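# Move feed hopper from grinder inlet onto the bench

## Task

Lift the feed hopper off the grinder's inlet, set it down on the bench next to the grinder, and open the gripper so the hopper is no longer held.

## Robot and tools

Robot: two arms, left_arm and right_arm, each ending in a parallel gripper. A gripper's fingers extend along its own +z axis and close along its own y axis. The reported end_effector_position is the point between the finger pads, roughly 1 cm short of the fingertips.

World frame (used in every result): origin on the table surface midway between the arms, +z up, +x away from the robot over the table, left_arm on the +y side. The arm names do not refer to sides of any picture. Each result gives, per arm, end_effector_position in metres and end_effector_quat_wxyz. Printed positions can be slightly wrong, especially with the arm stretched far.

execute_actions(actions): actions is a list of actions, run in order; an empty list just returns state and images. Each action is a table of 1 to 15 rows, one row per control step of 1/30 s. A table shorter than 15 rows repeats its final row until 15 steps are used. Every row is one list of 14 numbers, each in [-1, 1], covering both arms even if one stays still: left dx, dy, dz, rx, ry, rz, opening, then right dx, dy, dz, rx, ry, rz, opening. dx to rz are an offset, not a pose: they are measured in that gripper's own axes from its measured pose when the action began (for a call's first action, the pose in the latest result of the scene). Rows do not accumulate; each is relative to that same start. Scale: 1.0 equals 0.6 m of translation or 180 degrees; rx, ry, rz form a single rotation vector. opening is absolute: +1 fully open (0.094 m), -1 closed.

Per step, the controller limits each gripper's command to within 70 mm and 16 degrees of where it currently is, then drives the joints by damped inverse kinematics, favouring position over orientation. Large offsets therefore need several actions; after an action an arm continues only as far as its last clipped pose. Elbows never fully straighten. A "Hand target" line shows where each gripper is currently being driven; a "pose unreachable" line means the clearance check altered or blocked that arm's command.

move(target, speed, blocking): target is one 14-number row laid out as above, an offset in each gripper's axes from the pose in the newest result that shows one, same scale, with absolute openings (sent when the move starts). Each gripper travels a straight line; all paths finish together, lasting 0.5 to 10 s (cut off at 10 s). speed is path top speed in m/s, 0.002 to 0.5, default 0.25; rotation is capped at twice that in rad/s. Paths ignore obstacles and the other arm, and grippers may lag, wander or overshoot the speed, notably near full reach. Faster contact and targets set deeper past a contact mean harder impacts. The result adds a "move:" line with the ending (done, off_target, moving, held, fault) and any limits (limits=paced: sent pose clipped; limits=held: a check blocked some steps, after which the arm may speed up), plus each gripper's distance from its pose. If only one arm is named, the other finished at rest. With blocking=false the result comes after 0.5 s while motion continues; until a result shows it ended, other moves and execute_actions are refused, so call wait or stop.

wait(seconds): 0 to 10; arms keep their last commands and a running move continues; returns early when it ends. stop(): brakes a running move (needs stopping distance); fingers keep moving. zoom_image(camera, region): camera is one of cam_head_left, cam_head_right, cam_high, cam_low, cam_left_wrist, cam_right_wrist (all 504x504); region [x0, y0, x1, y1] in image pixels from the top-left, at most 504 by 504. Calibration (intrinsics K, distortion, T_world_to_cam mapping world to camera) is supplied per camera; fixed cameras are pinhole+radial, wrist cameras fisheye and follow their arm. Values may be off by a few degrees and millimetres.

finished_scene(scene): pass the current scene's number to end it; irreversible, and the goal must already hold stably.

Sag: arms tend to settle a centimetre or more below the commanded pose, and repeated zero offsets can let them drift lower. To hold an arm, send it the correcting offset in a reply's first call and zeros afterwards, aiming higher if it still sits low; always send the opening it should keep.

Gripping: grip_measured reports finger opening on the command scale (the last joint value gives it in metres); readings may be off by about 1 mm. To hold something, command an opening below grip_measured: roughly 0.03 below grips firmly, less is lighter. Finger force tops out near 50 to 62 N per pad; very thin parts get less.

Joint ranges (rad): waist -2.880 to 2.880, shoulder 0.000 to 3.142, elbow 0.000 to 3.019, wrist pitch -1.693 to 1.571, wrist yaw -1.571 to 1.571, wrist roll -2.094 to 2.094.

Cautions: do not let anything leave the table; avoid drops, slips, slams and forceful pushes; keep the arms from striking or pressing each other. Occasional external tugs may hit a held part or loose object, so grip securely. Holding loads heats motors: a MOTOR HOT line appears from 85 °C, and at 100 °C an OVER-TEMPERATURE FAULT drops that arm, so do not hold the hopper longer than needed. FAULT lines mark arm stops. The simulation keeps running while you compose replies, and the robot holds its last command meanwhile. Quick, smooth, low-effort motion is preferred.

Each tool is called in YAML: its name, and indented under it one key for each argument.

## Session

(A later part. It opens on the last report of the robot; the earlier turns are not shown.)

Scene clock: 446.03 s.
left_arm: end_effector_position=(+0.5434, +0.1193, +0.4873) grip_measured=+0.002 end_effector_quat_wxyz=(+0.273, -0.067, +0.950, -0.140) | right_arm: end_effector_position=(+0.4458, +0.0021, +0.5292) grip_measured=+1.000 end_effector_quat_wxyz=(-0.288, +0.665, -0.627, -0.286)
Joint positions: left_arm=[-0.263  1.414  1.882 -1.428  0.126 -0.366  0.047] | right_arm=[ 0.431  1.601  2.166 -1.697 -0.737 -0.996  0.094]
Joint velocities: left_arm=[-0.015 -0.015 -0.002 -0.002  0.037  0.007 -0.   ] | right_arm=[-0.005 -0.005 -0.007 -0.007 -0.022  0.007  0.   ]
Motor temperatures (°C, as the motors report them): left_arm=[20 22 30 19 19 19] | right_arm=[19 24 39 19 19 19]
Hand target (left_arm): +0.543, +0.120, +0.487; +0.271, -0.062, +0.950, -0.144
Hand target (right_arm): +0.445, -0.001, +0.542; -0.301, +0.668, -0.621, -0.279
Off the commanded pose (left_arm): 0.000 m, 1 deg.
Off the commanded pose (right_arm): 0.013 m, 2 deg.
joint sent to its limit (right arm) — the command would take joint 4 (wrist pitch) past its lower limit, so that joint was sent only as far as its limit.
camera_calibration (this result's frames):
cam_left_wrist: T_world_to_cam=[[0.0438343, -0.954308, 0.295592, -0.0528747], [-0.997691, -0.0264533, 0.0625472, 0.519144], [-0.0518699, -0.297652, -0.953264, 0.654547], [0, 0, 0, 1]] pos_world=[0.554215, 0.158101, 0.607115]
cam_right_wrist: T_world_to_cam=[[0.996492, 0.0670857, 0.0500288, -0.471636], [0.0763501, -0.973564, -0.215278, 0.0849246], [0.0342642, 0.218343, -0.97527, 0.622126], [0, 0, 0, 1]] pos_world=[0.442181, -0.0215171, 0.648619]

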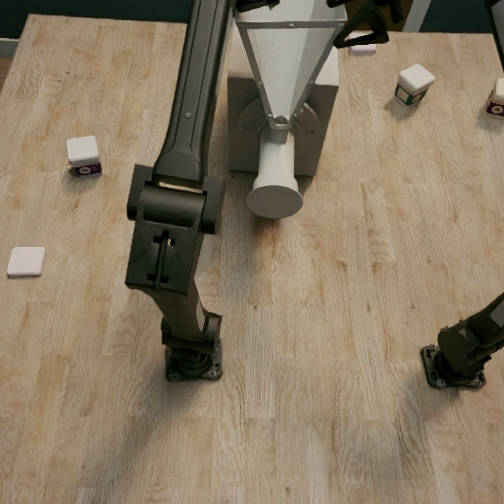

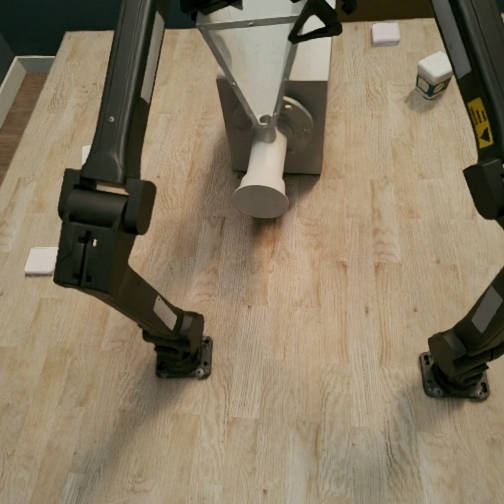

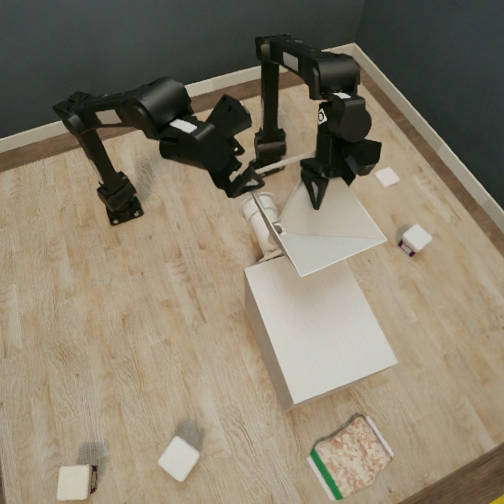

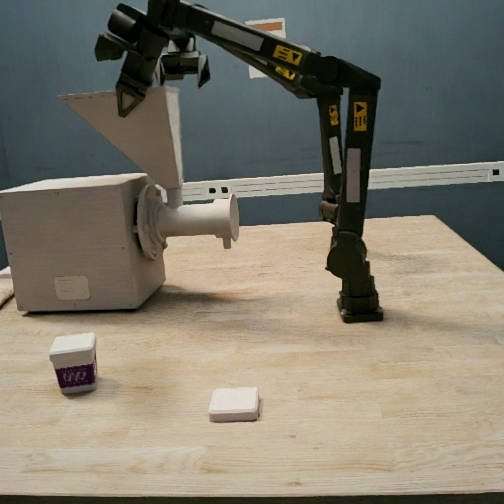

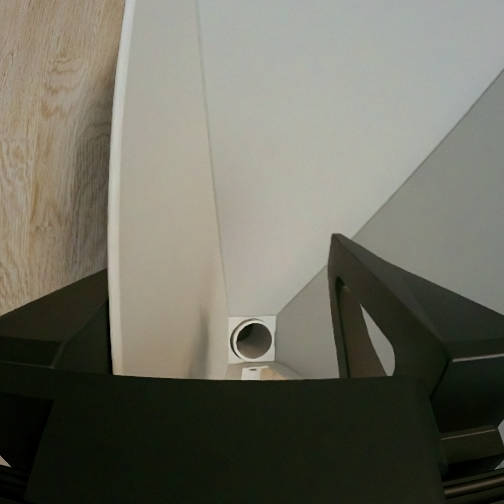

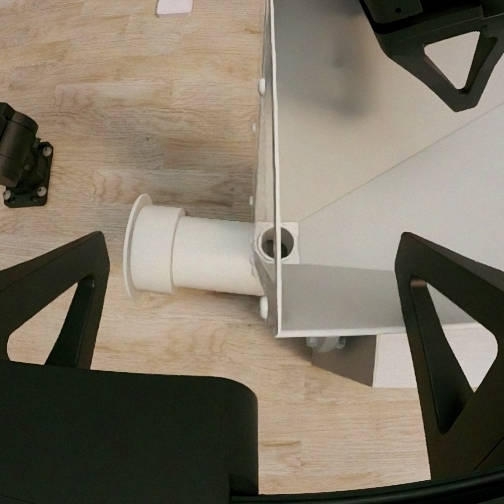

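zoom_image:
  camera: "cam_high"
  region: [200, 120, 400, 300]

execute_actions:
  actions: []

Region (200, 120, 400, 300) of cam_high's 504x504 image, scaled by 2.520, with more detail than that image has; it fills the top 454 rows of this view, and the rest is white.

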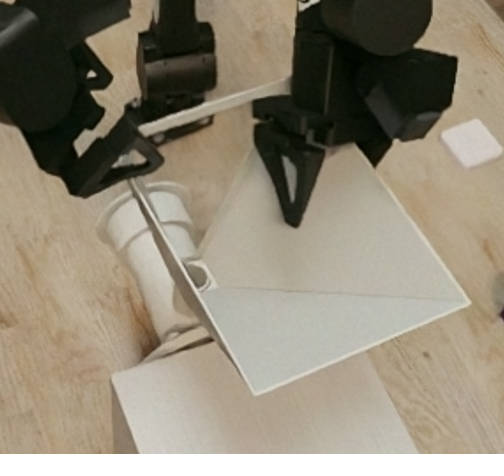

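Scene clock: 475.43 s.
left_arm: end_effector_position=(+0.5434, +0.1193, +0.4873) grip_measured=+0.002 end_effector_quat_wxyz=(+0.273, -0.067, +0.950, -0.140) | right_arm: end_effector_position=(+0.4458, +0.0021, +0.5292) grip_measured=+1.000 end_effector_quat_wxyz=(-0.288, +0.665, -0.627, -0.286)
Joint positions: left_arm=[-0.263  1.414  1.882 -1.428  0.126 -0.366  0.047] | right_arm=[ 0.431  1.601  2.166 -1.697 -0.737 -0.996  0.094]
Joint velocities: left_arm=[ 0.005 -0.005 -0.012  0.017  0.007 -0.095 -0.001] | right_arm=[-0.005  0.015 -0.007 -0.007 -0.022 -0.007  0.   ]
Motor temperatures (°C, as the motors report them): left_arm=[20 22 30 19 20 19] | right_arm=[19 24 41 19 19 19]
Hand target (left_arm): +0.543, +0.120, +0.487; +0.271, -0.062, +0.950, -0.144
Hand target (right_arm): +0.445, -0.001, +0.542; -0.301, +0.668, -0.621, -0.279
Off the commanded pose (left_arm): 0.000 m, 1 deg.
Off the commanded pose (right_arm): 0.013 m, 2 deg.
camera_calibration (this result's frames):
cam_left_wrist: T_world_to_cam=[[0.0438343, -0.954308, 0.295592, -0.0528747], [-0.997691, -0.0264533, 0.0625472, 0.519144], [-0.0518699, -0.297652, -0.953264, 0.654547], [0, 0, 0, 1]] pos_world=[0.554215, 0.158101, 0.607115]
cam_right_wrist: T_world_to_cam=[[0.996492, 0.0670857, 0.0500288, -0.471636], [0.0763501, -0.973564, -0.215278, 0.0849246], [0.0342642, 0.218343, -0.97527, 0.622126], [0, 0, 0, 1]] pos_world=[0.442181, -0.0215171, 0.648619]

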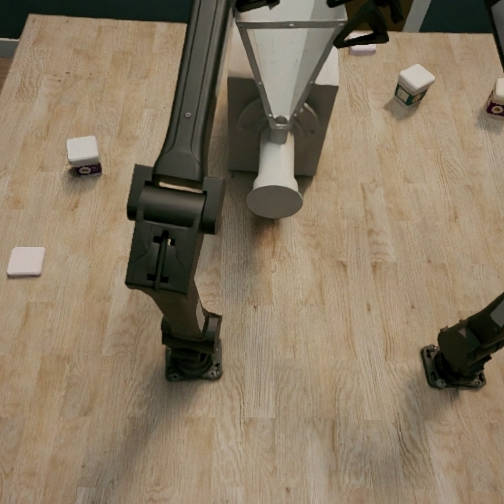

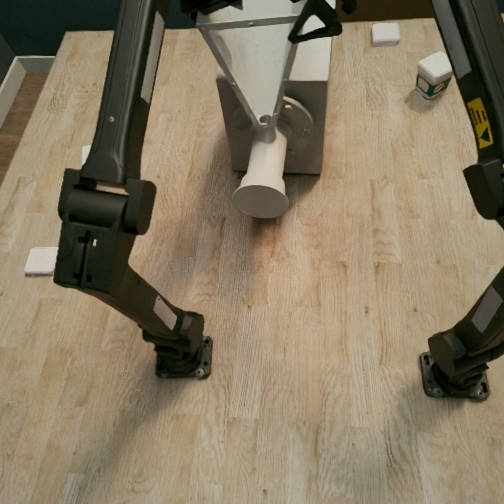

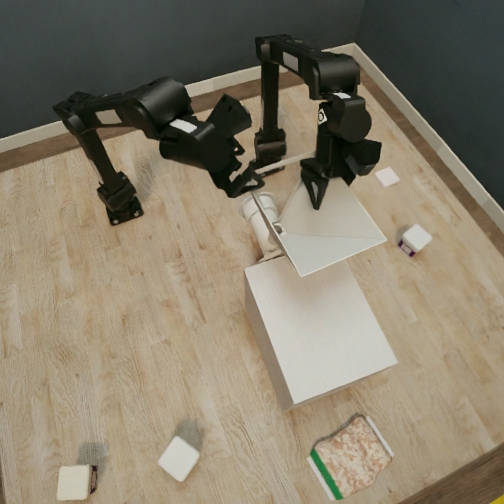

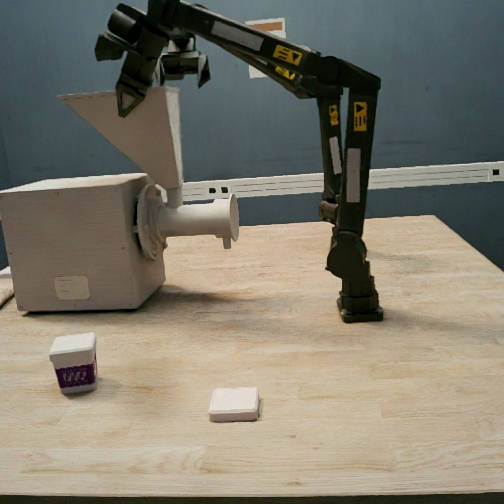

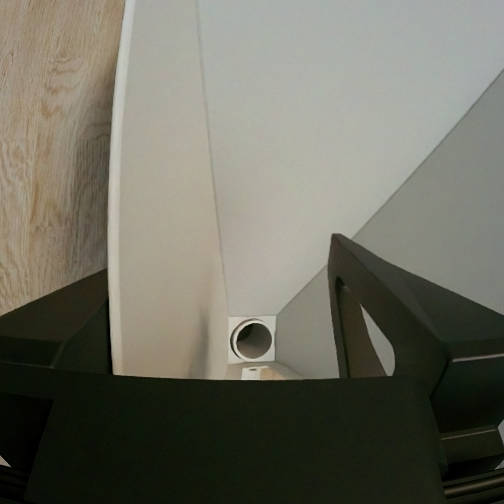

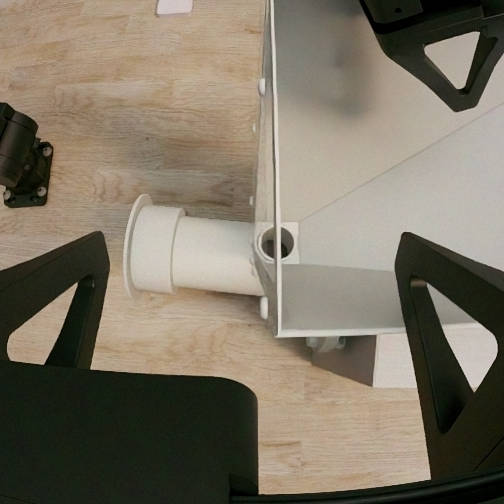

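execute_actions:
  actions:
    - [[0,0,0,0,0,0,-0.7, 0,0,-0.02,0,0,0,1]]

Scene clock: 492.00 s.
left_arm: end_effector_position=(+0.5434, +0.1197, +0.4874) grip_measured=-0.003 end_effector_quat_wxyz=(+0.273, -0.069, +0.950, -0.137) | right_arm: end_effector_position=(+0.4474, -0.0006, +0.5302) grip_measured=+1.000 end_effector_quat_wxyz=(-0.290, +0.662, -0.628, -0.287)
Joint positions: left_arm=[-0.265  1.413  1.882 -1.428  0.118 -0.37   0.047] | right_arm=[ 0.424  1.6    2.166 -1.697 -0.744 -0.996  0.094]
Joint velocities: left_arm=[-0.005 -0.015  0.002 -0.012  0.007 -0.051 -0.001] | right_arm=[-0.015  0.005  0.002 -0.007 -0.066 -0.007  0.   ]
Motor temperatures (°C, as the motors report them): left_arm=[20 22 30 19 20 19] | right_arm=[19 24 42 19 19 19]
Hand target (left_arm): +0.543, +0.119, +0.487; +0.273, -0.067, +0.950, -0.140
Hand target (right_arm): +0.446, -0.007, +0.537; -0.296, +0.662, -0.627, -0.285
Off the commanded pose (left_arm): 0.000 m, 0 deg.
Off the commanded pose (right_arm): 0.010 m, 0 deg.
joint sent to its limit (right arm) — the command would take joint 4 (wrist pitch) past its lower limit, so that joint was sent only as far as its limit.
camera_calibration (this result's frames):
cam_left_wrist: T_world_to_cam=[[0.049277, -0.955155, 0.291978, -0.0536627], [-0.997554, -0.0325588, 0.0618464, 0.520125], [-0.0495664, -0.294312, -0.954423, 0.653613], [0, 0, 0, 1]] pos_world=[0.553894, 0.158044, 0.607324]
cam_right_wrist: T_world_to_cam=[[0.996904, 0.0618047, 0.0486133, -0.472562], [0.0710646, -0.972782, -0.220558, 0.0875894], [0.0336586, 0.22333, -0.974162, 0.623325], [0, 0, 0, 1]] pos_world=[0.443895, -0.0247952, 0.649511]

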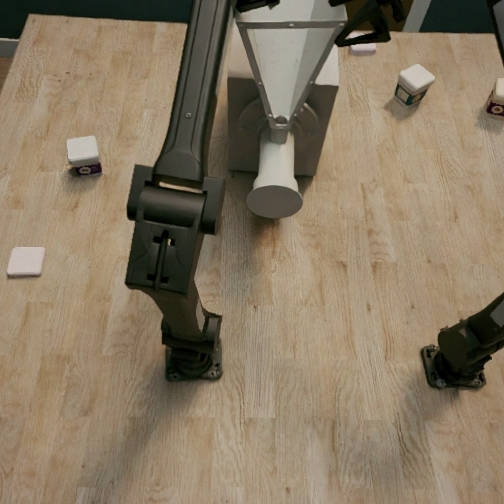

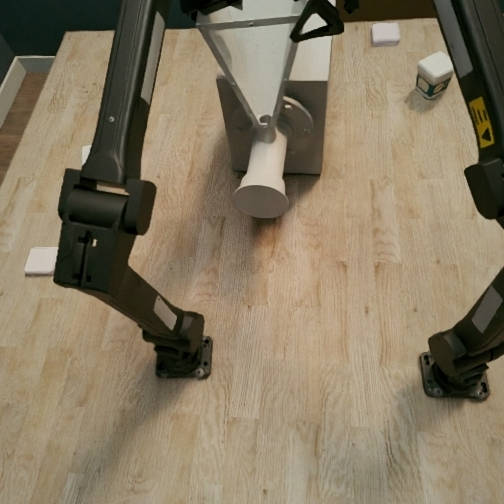

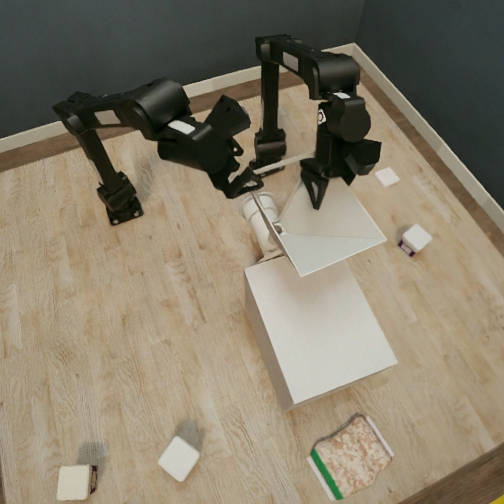

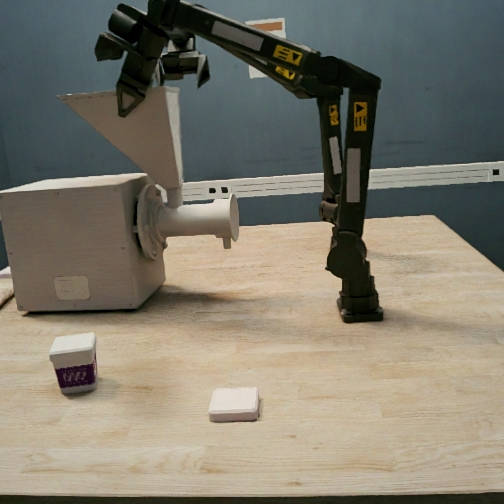

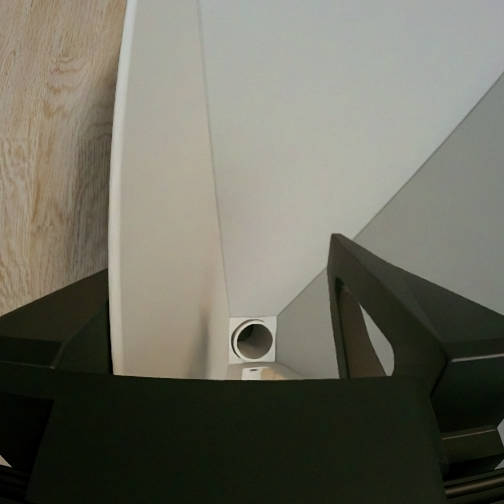

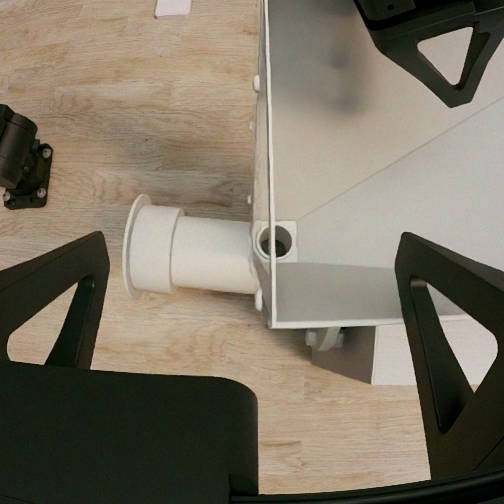

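execute_actions:
  actions:
    - [[0,0.01,0,0,0,0,1, 0,-0.02,-0.07,0,0,0,1]]
    - [[-0.0547,0.03,0.0097,0,0,0,1, 0,-0.02,-0.03,0.09,0,0.14,0.6]]

Scene clock: 550.80 s.
left_arm: end_effector_position=(+0.5685, +0.1374, +0.4817) grip_measured=+1.000 end_effector_quat_wxyz=(+0.263, -0.072, +0.952, -0.141) | right_arm: end_effector_position=(+0.4744, -0.0518, +0.5545) grip_measured=+0.602 end_effector_quat_wxyz=(+0.330, -0.455, +0.790, +0.246)
Joint positions: left_arm=[-0.21   1.479  1.942 -1.447  0.16  -0.333  0.094] | right_arm=[ 0.362  1.462  2.048 -1.473 -0.55  -0.452  0.075]
Joint velocities: left_arm=[-0.005  0.015  0.007  0.002 -0.022 -0.051  0.   ] | right_arm=[ 0.044 -0.112 -0.046  0.12  -0.051  0.388 -0.   ]
Motor temperatures (°C, as the motors report them): left_arm=[20 22 29 19 20 19] | right_arm=[19 24 40 19 20 19]
Hand target (left_arm): +0.573, +0.142, +0.495; +0.275, -0.068, +0.949, -0.138
Hand target (right_arm): +0.477, -0.046, +0.549; +0.323, -0.436, +0.800, +0.255
Off the commanded pose (left_arm): 0.014 m, 1 deg.
Off the commanded pose (right_arm): 0.008 m, 3 deg.
camera_calibration (this result's frames):
cam_left_wrist: T_world_to_cam=[[0.0563983, -0.952085, 0.30059, -0.0448931], [-0.995992, -0.0327198, 0.083237, 0.534948], [-0.0694134, -0.30408, -0.950114, 0.665195], [0, 0, 0, 1]] pos_world=[0.58151, 0.177034, 0.600979]
cam_right_wrist: T_world_to_cam=[[0.891338, -0.448863, -0.0635424, -0.411628], [-0.450928, -0.863409, -0.226249, 0.297604], [0.0466916, 0.230317, -0.971995, 0.650497], [0, 0, 0, 1]] pos_world=[0.470725, -0.0776317, 0.673456]

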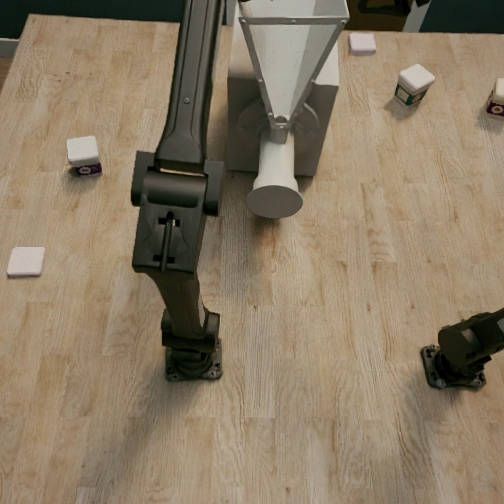

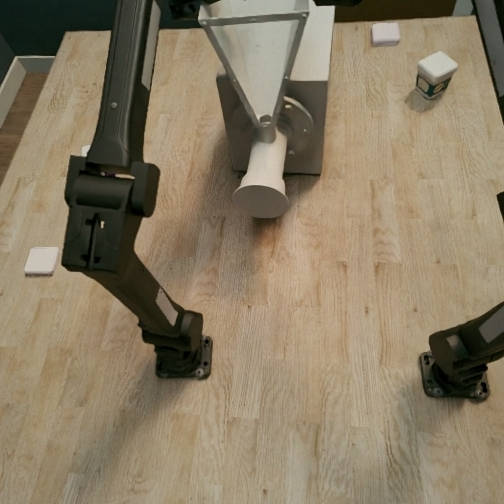

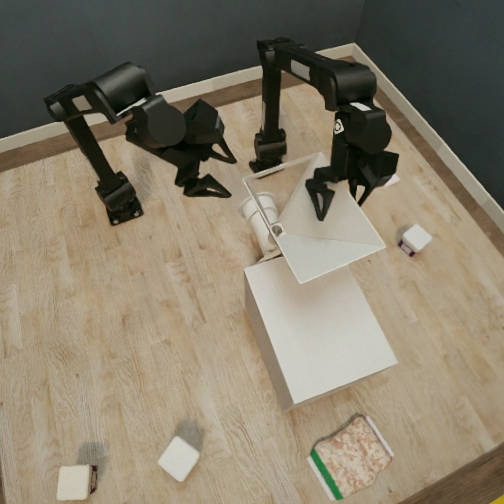

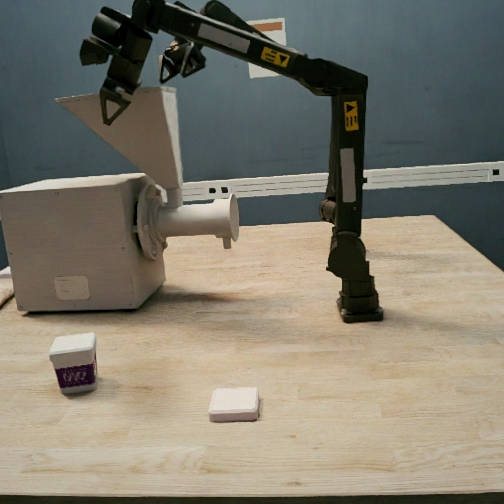

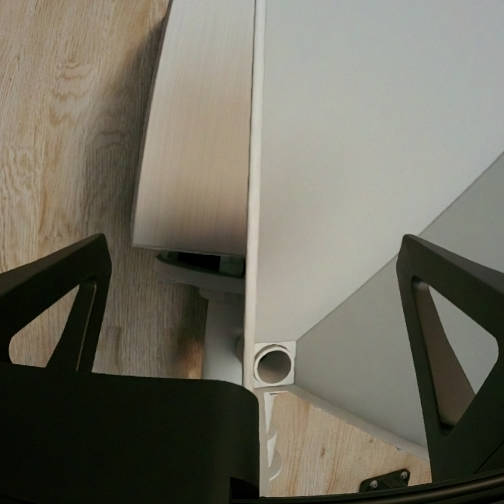

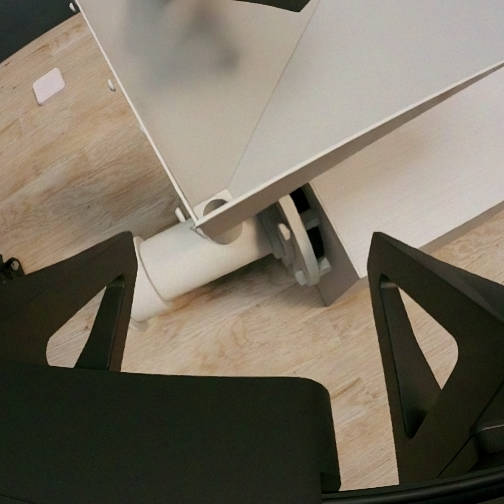

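move:
  target: [-0.004,-0.0025,-0.0067,0,0,0,0.2, -0.0235,0.0053,0.0183,0.179,0.0063,0.2937,1]
  speed: 0.35

Scene clock: 567.23 s.
left_arm: end_effector_position=(+0.5618, +0.1235, +0.4871) grip_measured=+0.204 end_effector_quat_wxyz=(+0.264, -0.062, +0.951, -0.151) | right_arm: end_effector_position=(+0.4797, -0.0393, +0.5439) grip_measured=+1.000 end_effector_quat_wxyz=(+0.279, +0.040, +0.951, +0.129)
Joint positions: left_arm=[-0.235  1.469  1.942 -1.448  0.171 -0.339  0.057] | right_arm=[ 0.598  1.549  2.207 -1.616  0.14   0.669  0.094]
Joint velocities: left_arm=[-0.005 -0.005 -0.012  0.012 -0.066 -0.066  0.001] | right_arm=[-0.005  0.015 -0.012 -0.012 -0.007 -0.007  0.   ]
Motor temperatures (°C, as the motors report them): left_arm=[20 22 31 19 20 19] | right_arm=[19 24 40 19 19 19]
Hand target (left_arm): +0.568, +0.137, +0.486; +0.263, -0.072, +0.952, -0.141
Hand target (right_arm): +0.480, -0.035, +0.557; +0.288, +0.041, +0.947, +0.138
Off the commanded pose (left_arm): 0.015 m, 2 deg.
Off the commanded pose (right_arm): 0.015 m, 2 deg.
move: off_target (left_arm, right_arm)
camera_calibration (this result's frames):
cam_left_wrist: T_world_to_cam=[[0.0307569, -0.948928, 0.31399, -0.0519088], [-0.997033, -0.00694811, 0.0766661, 0.527995], [-0.070569, -0.315416, -0.946326, 0.66586], [0, 0, 0, 1]] pos_world=[0.575014, 0.164434, 0.60594]
cam_right_wrist: T_world_to_cam=[[0.0209572, -0.968473, -0.248236, 0.0861614], [-0.998738, -0.031616, 0.0390294, 0.459611], [-0.0456471, 0.247105, -0.967913, 0.67977], [0, 0, 0, 1]] pos_world=[0.488255, -0.0699982, 0.661408]

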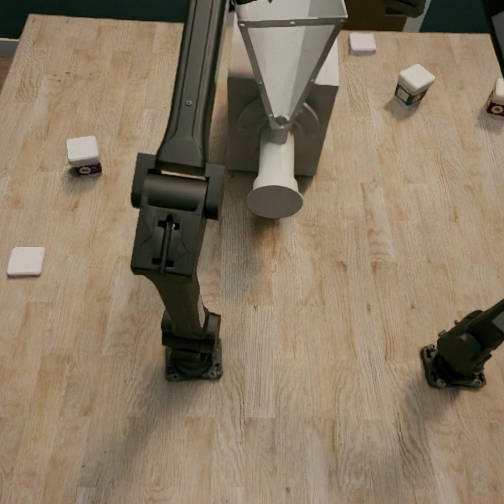

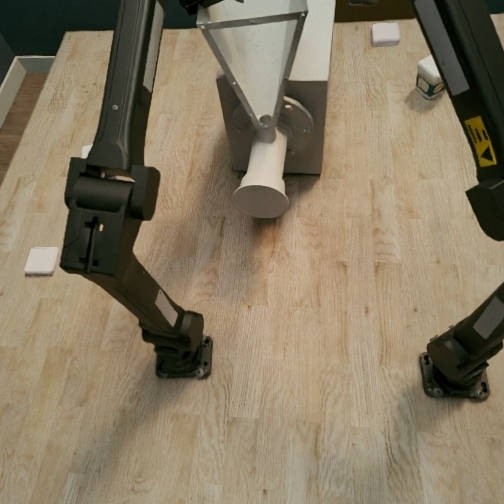

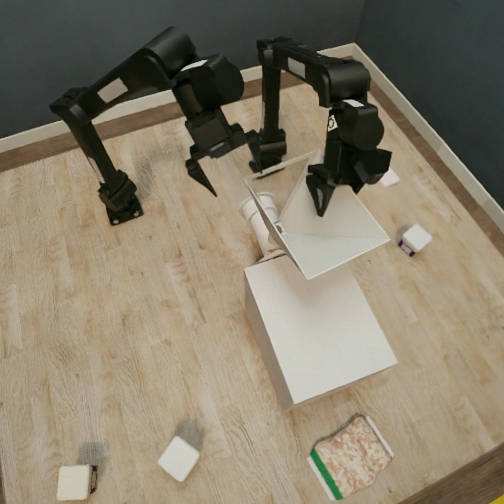

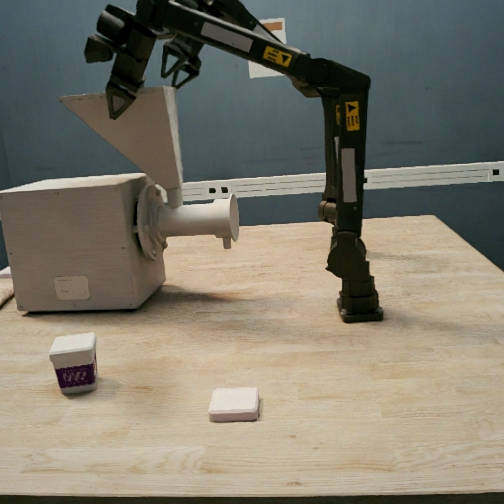

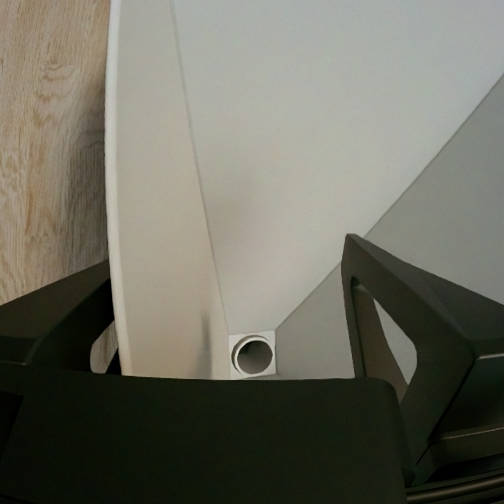

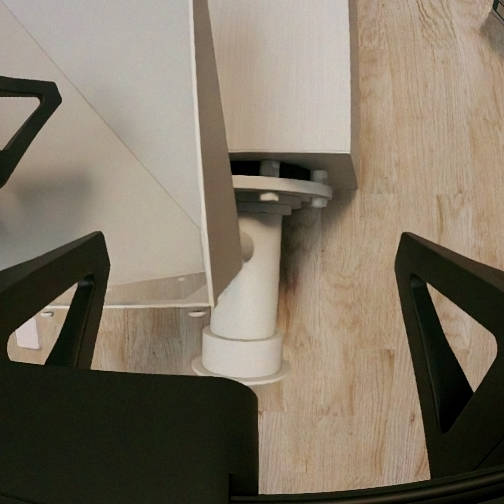

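zoom_image:
  camera: "cam_low"
  region: [50, 20, 230, 150]

zoom_image:
  camera: "cam_high"
  region: [250, 120, 410, 260]

zoom_image:
  camera: "cam_head_right"
  region: [140, 0, 380, 100]

Region (50, 20, 230, 150) of cam_low's 504x504 image, scaled by 2.800, with more detail than that image has.

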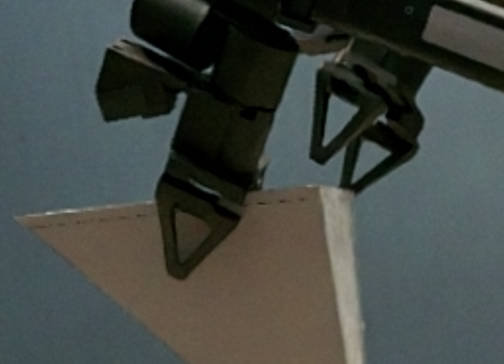

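Region (250, 120, 410, 260) of cam_high's 504x504 image, scaled by 3.150, with more detail than that image has; it fills the top 441 rows of this view, and the rest is white.

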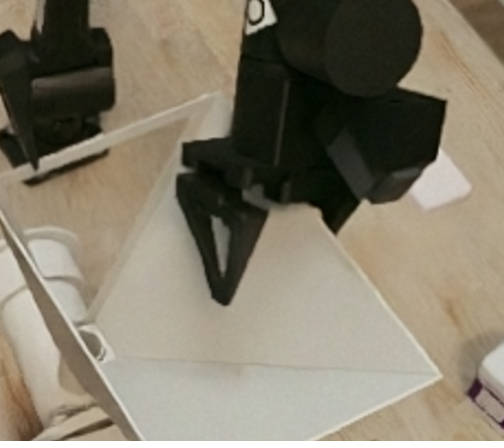

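Region (140, 0, 380, 100) of cam_head_right's 504x504 image, scaled by 2.100, with more detail than that image has; it fills the top 210 rows of this view, and the rest is white.

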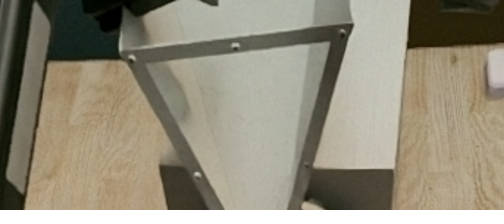

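move:
  target: [0,0.0367,-0.022,0,0,0,0.5, 0,0.0233,0.111,0,0,0,1]
  speed: 0.08

Scene clock: 642.83 s.
left_arm: end_effector_position=(+0.5582, +0.1270, +0.4848) grip_measured=+0.498 end_effector_quat_wxyz=(+0.256, -0.056, +0.951, -0.161) | right_arm: end_effector_position=(+0.5122, -0.0156, +0.4980) grip_measured=+1.000 end_effector_quat_wxyz=(+0.278, +0.041, +0.951, +0.128)
Joint positions: left_arm=[-0.218  1.463  1.932 -1.456  0.204 -0.321  0.07 ] | right_arm=[ 0.598  1.58   2.101 -1.483  0.14   0.671  0.094]
Joint velocities: left_arm=[-0.015 -0.005  0.002  0.007 -0.11   0.007 -0.   ] | right_arm=[ 0.005  0.005  0.017 -0.012 -0.037  0.037  0.   ]
Motor temperatures (°C, as the motors report them): left_arm=[20 22 30 19 20 19] | right_arm=[19 24 42 19 19 19]
Hand target (left_arm): +0.554, +0.147, +0.491; +0.264, -0.062, +0.951, -0.151
Hand target (right_arm): +0.517, -0.011, +0.494; +0.280, +0.040, +0.951, +0.129
Off the commanded pose (left_arm): 0.022 m, 2 deg.
Off the commanded pose (right_arm): 0.007 m, 0 deg.
move: off_target (left_arm)
camera_calibration (this result's frames):
cam_left_wrist: T_world_to_cam=[[0.0180091, -0.944196, 0.328892, -0.0484587], [-0.995997, 0.0118621, 0.0885921, 0.515852], [-0.0875496, -0.329171, -0.940203, 0.672837], [0, 0, 0, 1]] pos_world=[0.573567, 0.169605, 0.602841]
cam_right_wrist: T_world_to_cam=[[0.0190625, -0.968738, -0.247351, 0.0974765], [-0.998663, -0.0303398, 0.0418611, 0.493124], [-0.0480571, 0.246223, -0.968021, 0.632234], [0, 0, 0, 1]] pos_world=[0.52099, -0.0462796, 0.615484]

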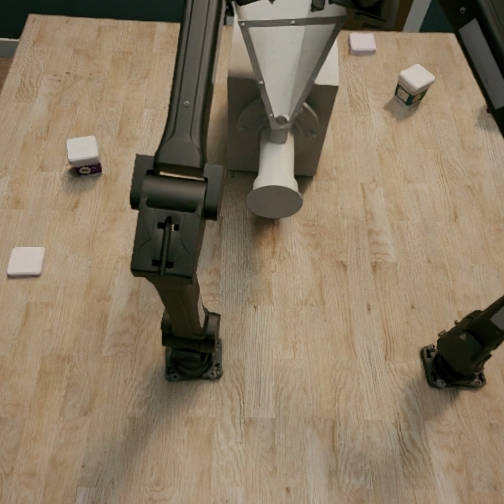

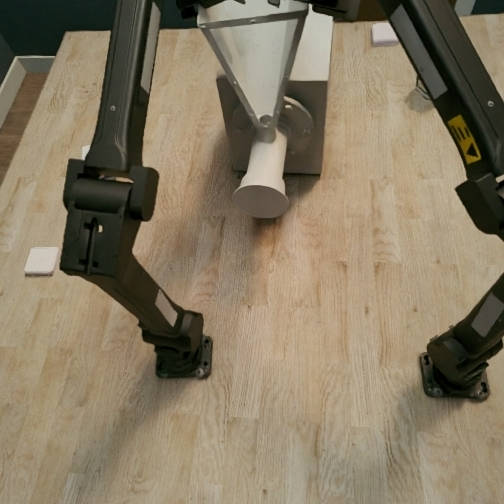

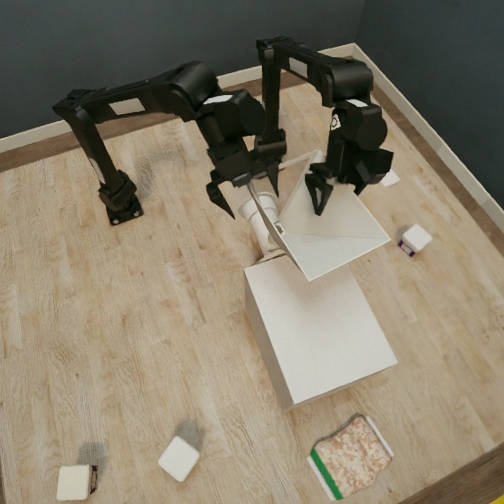

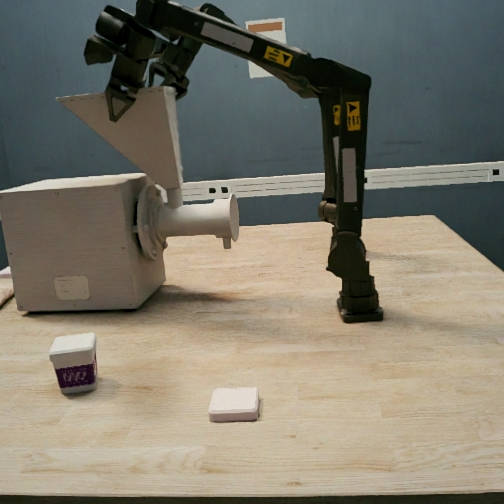

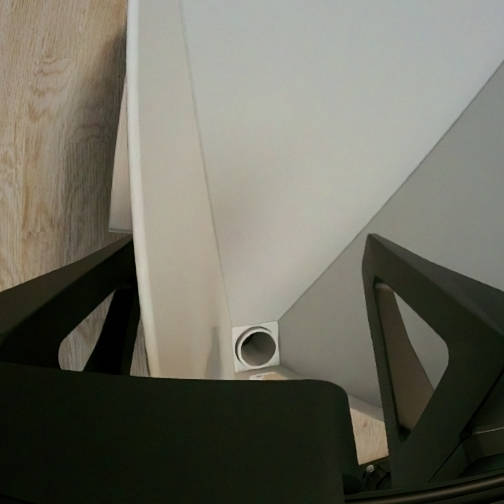

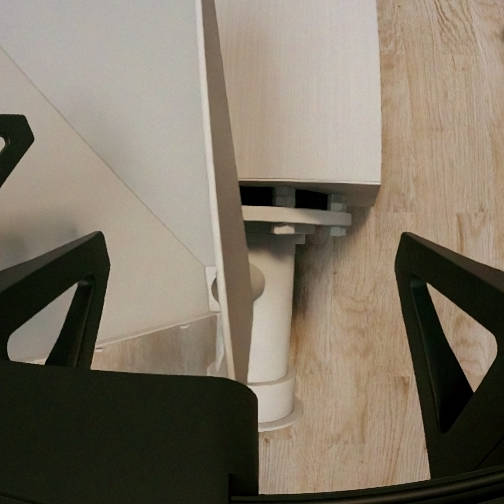

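execute_actions:
  actions:
    - [[0,0,-0.06,0,0,0,0.5, 0,0,0,0,0,0,1]]
    - [[0,0.035,-0.01,0,0,0,1, 0,0,-0.005,0,0,0,1]]
    - [[0,0.01,0.0,0,0,0,1, 0,0,-0.005,0,0,0,1]]

Scene clock: 658.57 s.
left_arm: end_effector_position=(+0.5419, +0.1348, +0.4762) grip_measured=+1.000 end_effector_quat_wxyz=(+0.219, -0.057, +0.960, -0.167) | right_arm: end_effector_position=(+0.5122, -0.0156, +0.4980) grip_measured=+1.000 end_effector_quat_wxyz=(+0.278, +0.041, +0.951, +0.128)
Joint positions: left_arm=[-0.194  1.459  1.927 -1.533  0.246 -0.3    0.094] | right_arm=[ 0.598  1.58   2.101 -1.483  0.14   0.671  0.094]
Joint velocities: left_arm=[ 0.005 -0.015  0.007  0.017  0.022 -0.022  0.   ] | right_arm=[-0.005 -0.005  0.002  0.007 -0.081  0.007  0.   ]
Motor temperatures (°C, as the motors report them): left_arm=[21 23 30 19 20 19] | right_arm=[19 24 41 19 19 19]
Hand target (left_arm): +0.542, +0.141, +0.475; +0.220, -0.058, +0.960, -0.165
Hand target (right_arm): +0.510, -0.016, +0.500; +0.278, +0.041, +0.951, +0.128
Off the commanded pose (left_arm): 0.007 m, 0 deg.
Off the commanded pose (right_arm): 0.003 m, 0 deg.
camera_calibration (this result's frames):
cam_left_wrist: T_world_to_cam=[[0.0295964, -0.939395, 0.341556, -0.0509621], [-0.986158, 0.02833, 0.163369, 0.457074], [-0.163145, -0.341663, -0.925554, 0.701482], [0, 0, 0, 1]] pos_world=[0.566699, 0.178848, 0.591994]
cam_right_wrist: T_world_to_cam=[[0.0190625, -0.968738, -0.247351, 0.0974765], [-0.998663, -0.0303398, 0.0418611, 0.493124], [-0.0480571, 0.246223, -0.968021, 0.632234], [0, 0, 0, 1]] pos_world=[0.52099, -0.0462796, 0.615484]

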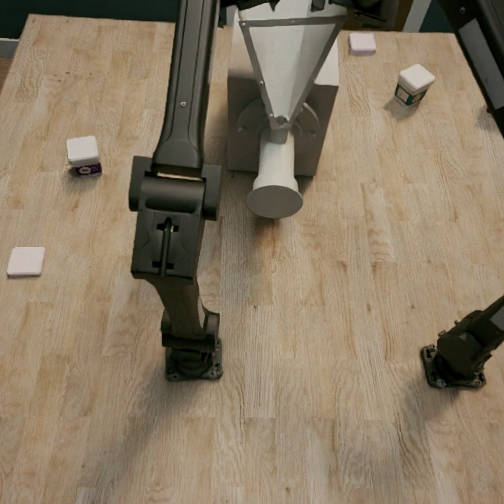

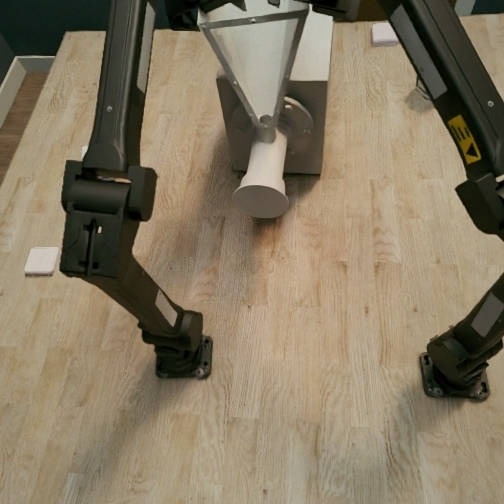

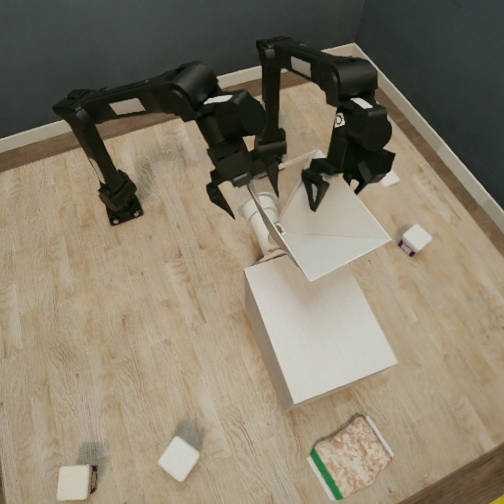

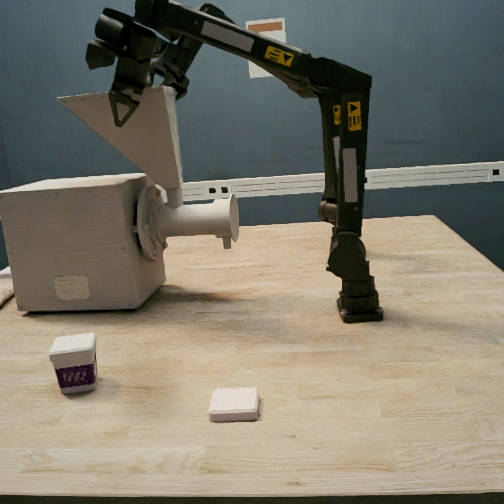

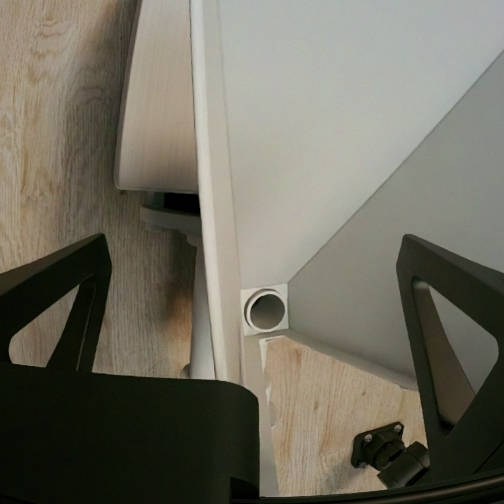

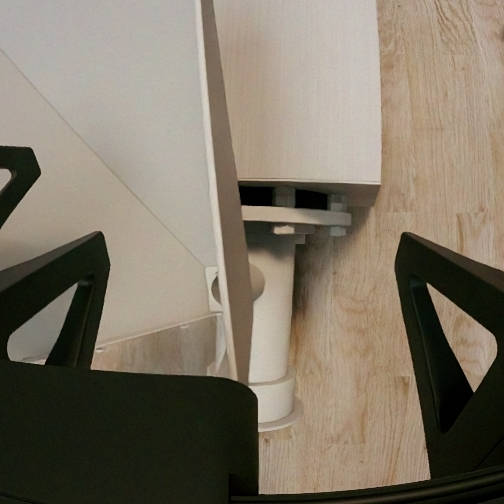

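move:
  target: [-0.0492,0.0028,-0.0507,-0.0103,-0.0443,0.0193,1, 0,0.01,0.006,0,0,0,1]
  speed: 0.08

Scene clock: 689.07 s.
left_arm: end_effector_position=(+0.5522, +0.1406, +0.4810) grip_measured=+1.000 end_effector_quat_wxyz=(+0.247, -0.054, +0.956, -0.148) | right_arm: end_effector_position=(+0.5124, -0.0160, +0.4980) grip_measured=+1.000 end_effector_quat_wxyz=(+0.279, +0.041, +0.951, +0.127)
Joint positions: left_arm=[-0.196  1.457  1.927 -1.488  0.198 -0.287  0.094] | right_arm=[ 0.598  1.58   2.101 -1.483  0.142  0.671  0.094]
Joint velocities: left_arm=[-0.005 -0.005 -0.007 -0.012  0.022 -0.051  0.   ] | right_arm=[-0.005 -0.015 -0.007 -0.007  0.007  0.022  0.   ]
Motor temperatures (°C, as the motors report them): left_arm=[20 23 29 19 20 19] | right_arm=[19 24 40 19 19 19]
Hand target (left_arm): +0.553, +0.150, +0.513; +0.289, -0.044, +0.946, -0.141
Hand target (right_arm): +0.514, -0.009, +0.497; +0.278, +0.040, +0.951, +0.128
Off the commanded pose (left_arm): 0.034 m, 5 deg.
Off the commanded pose (right_arm): 0.007 m, 0 deg.
move: off_target (left_arm)
camera_calibration (this result's frames):
cam_left_wrist: T_world_to_cam=[[0.0225042, -0.952462, 0.303827, -0.0235268], [-0.993895, 0.0115175, 0.109723, 0.498735], [-0.108006, -0.304441, -0.946388, 0.684007], [0, 0, 0, 1]] pos_world=[0.570097, 0.180087, 0.599761]
cam_right_wrist: T_world_to_cam=[[0.0180672, -0.969137, -0.24586, 0.0969213], [-0.998747, -0.0289704, 0.0408024, 0.493908], [-0.0466657, 0.244814, -0.968446, 0.631846], [0, 0, 0, 1]] pos_world=[0.521024, -0.0464461, 0.615585]

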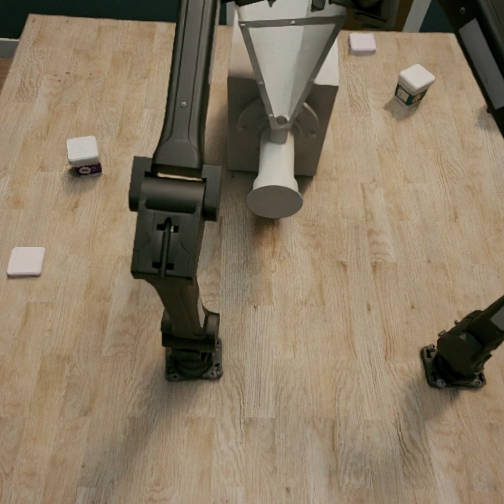

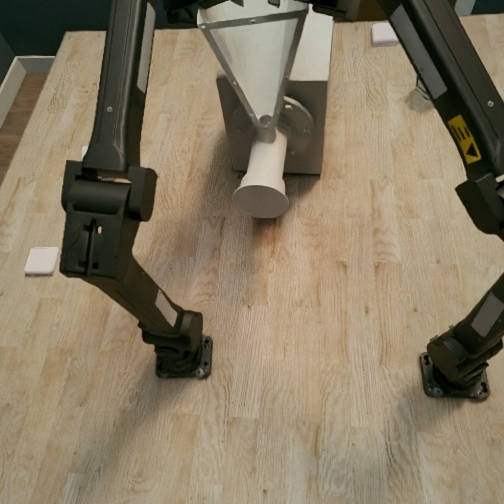

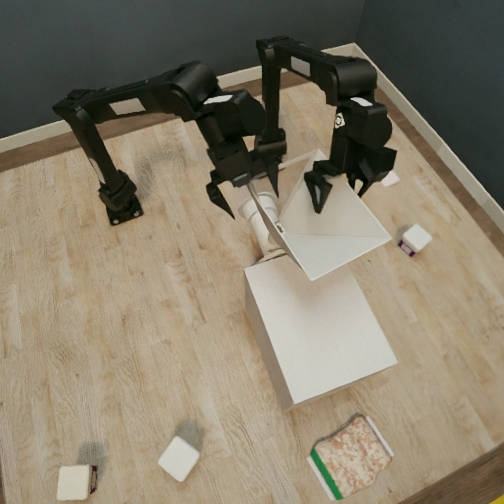

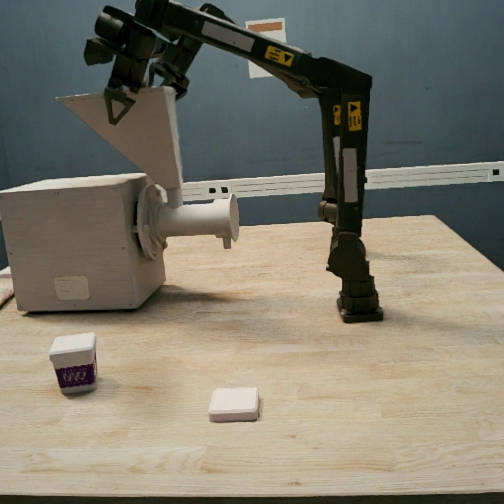

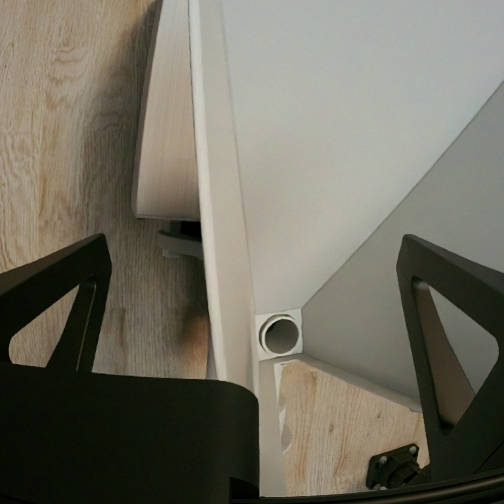

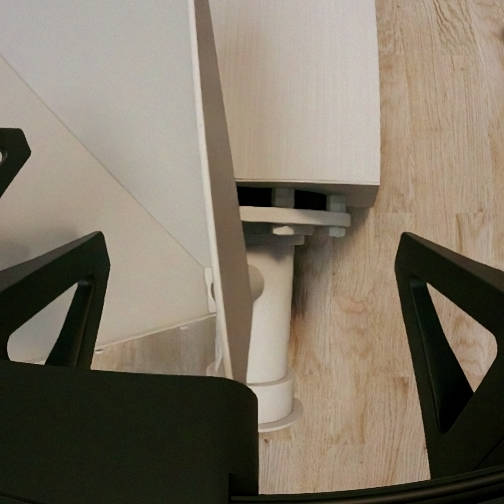

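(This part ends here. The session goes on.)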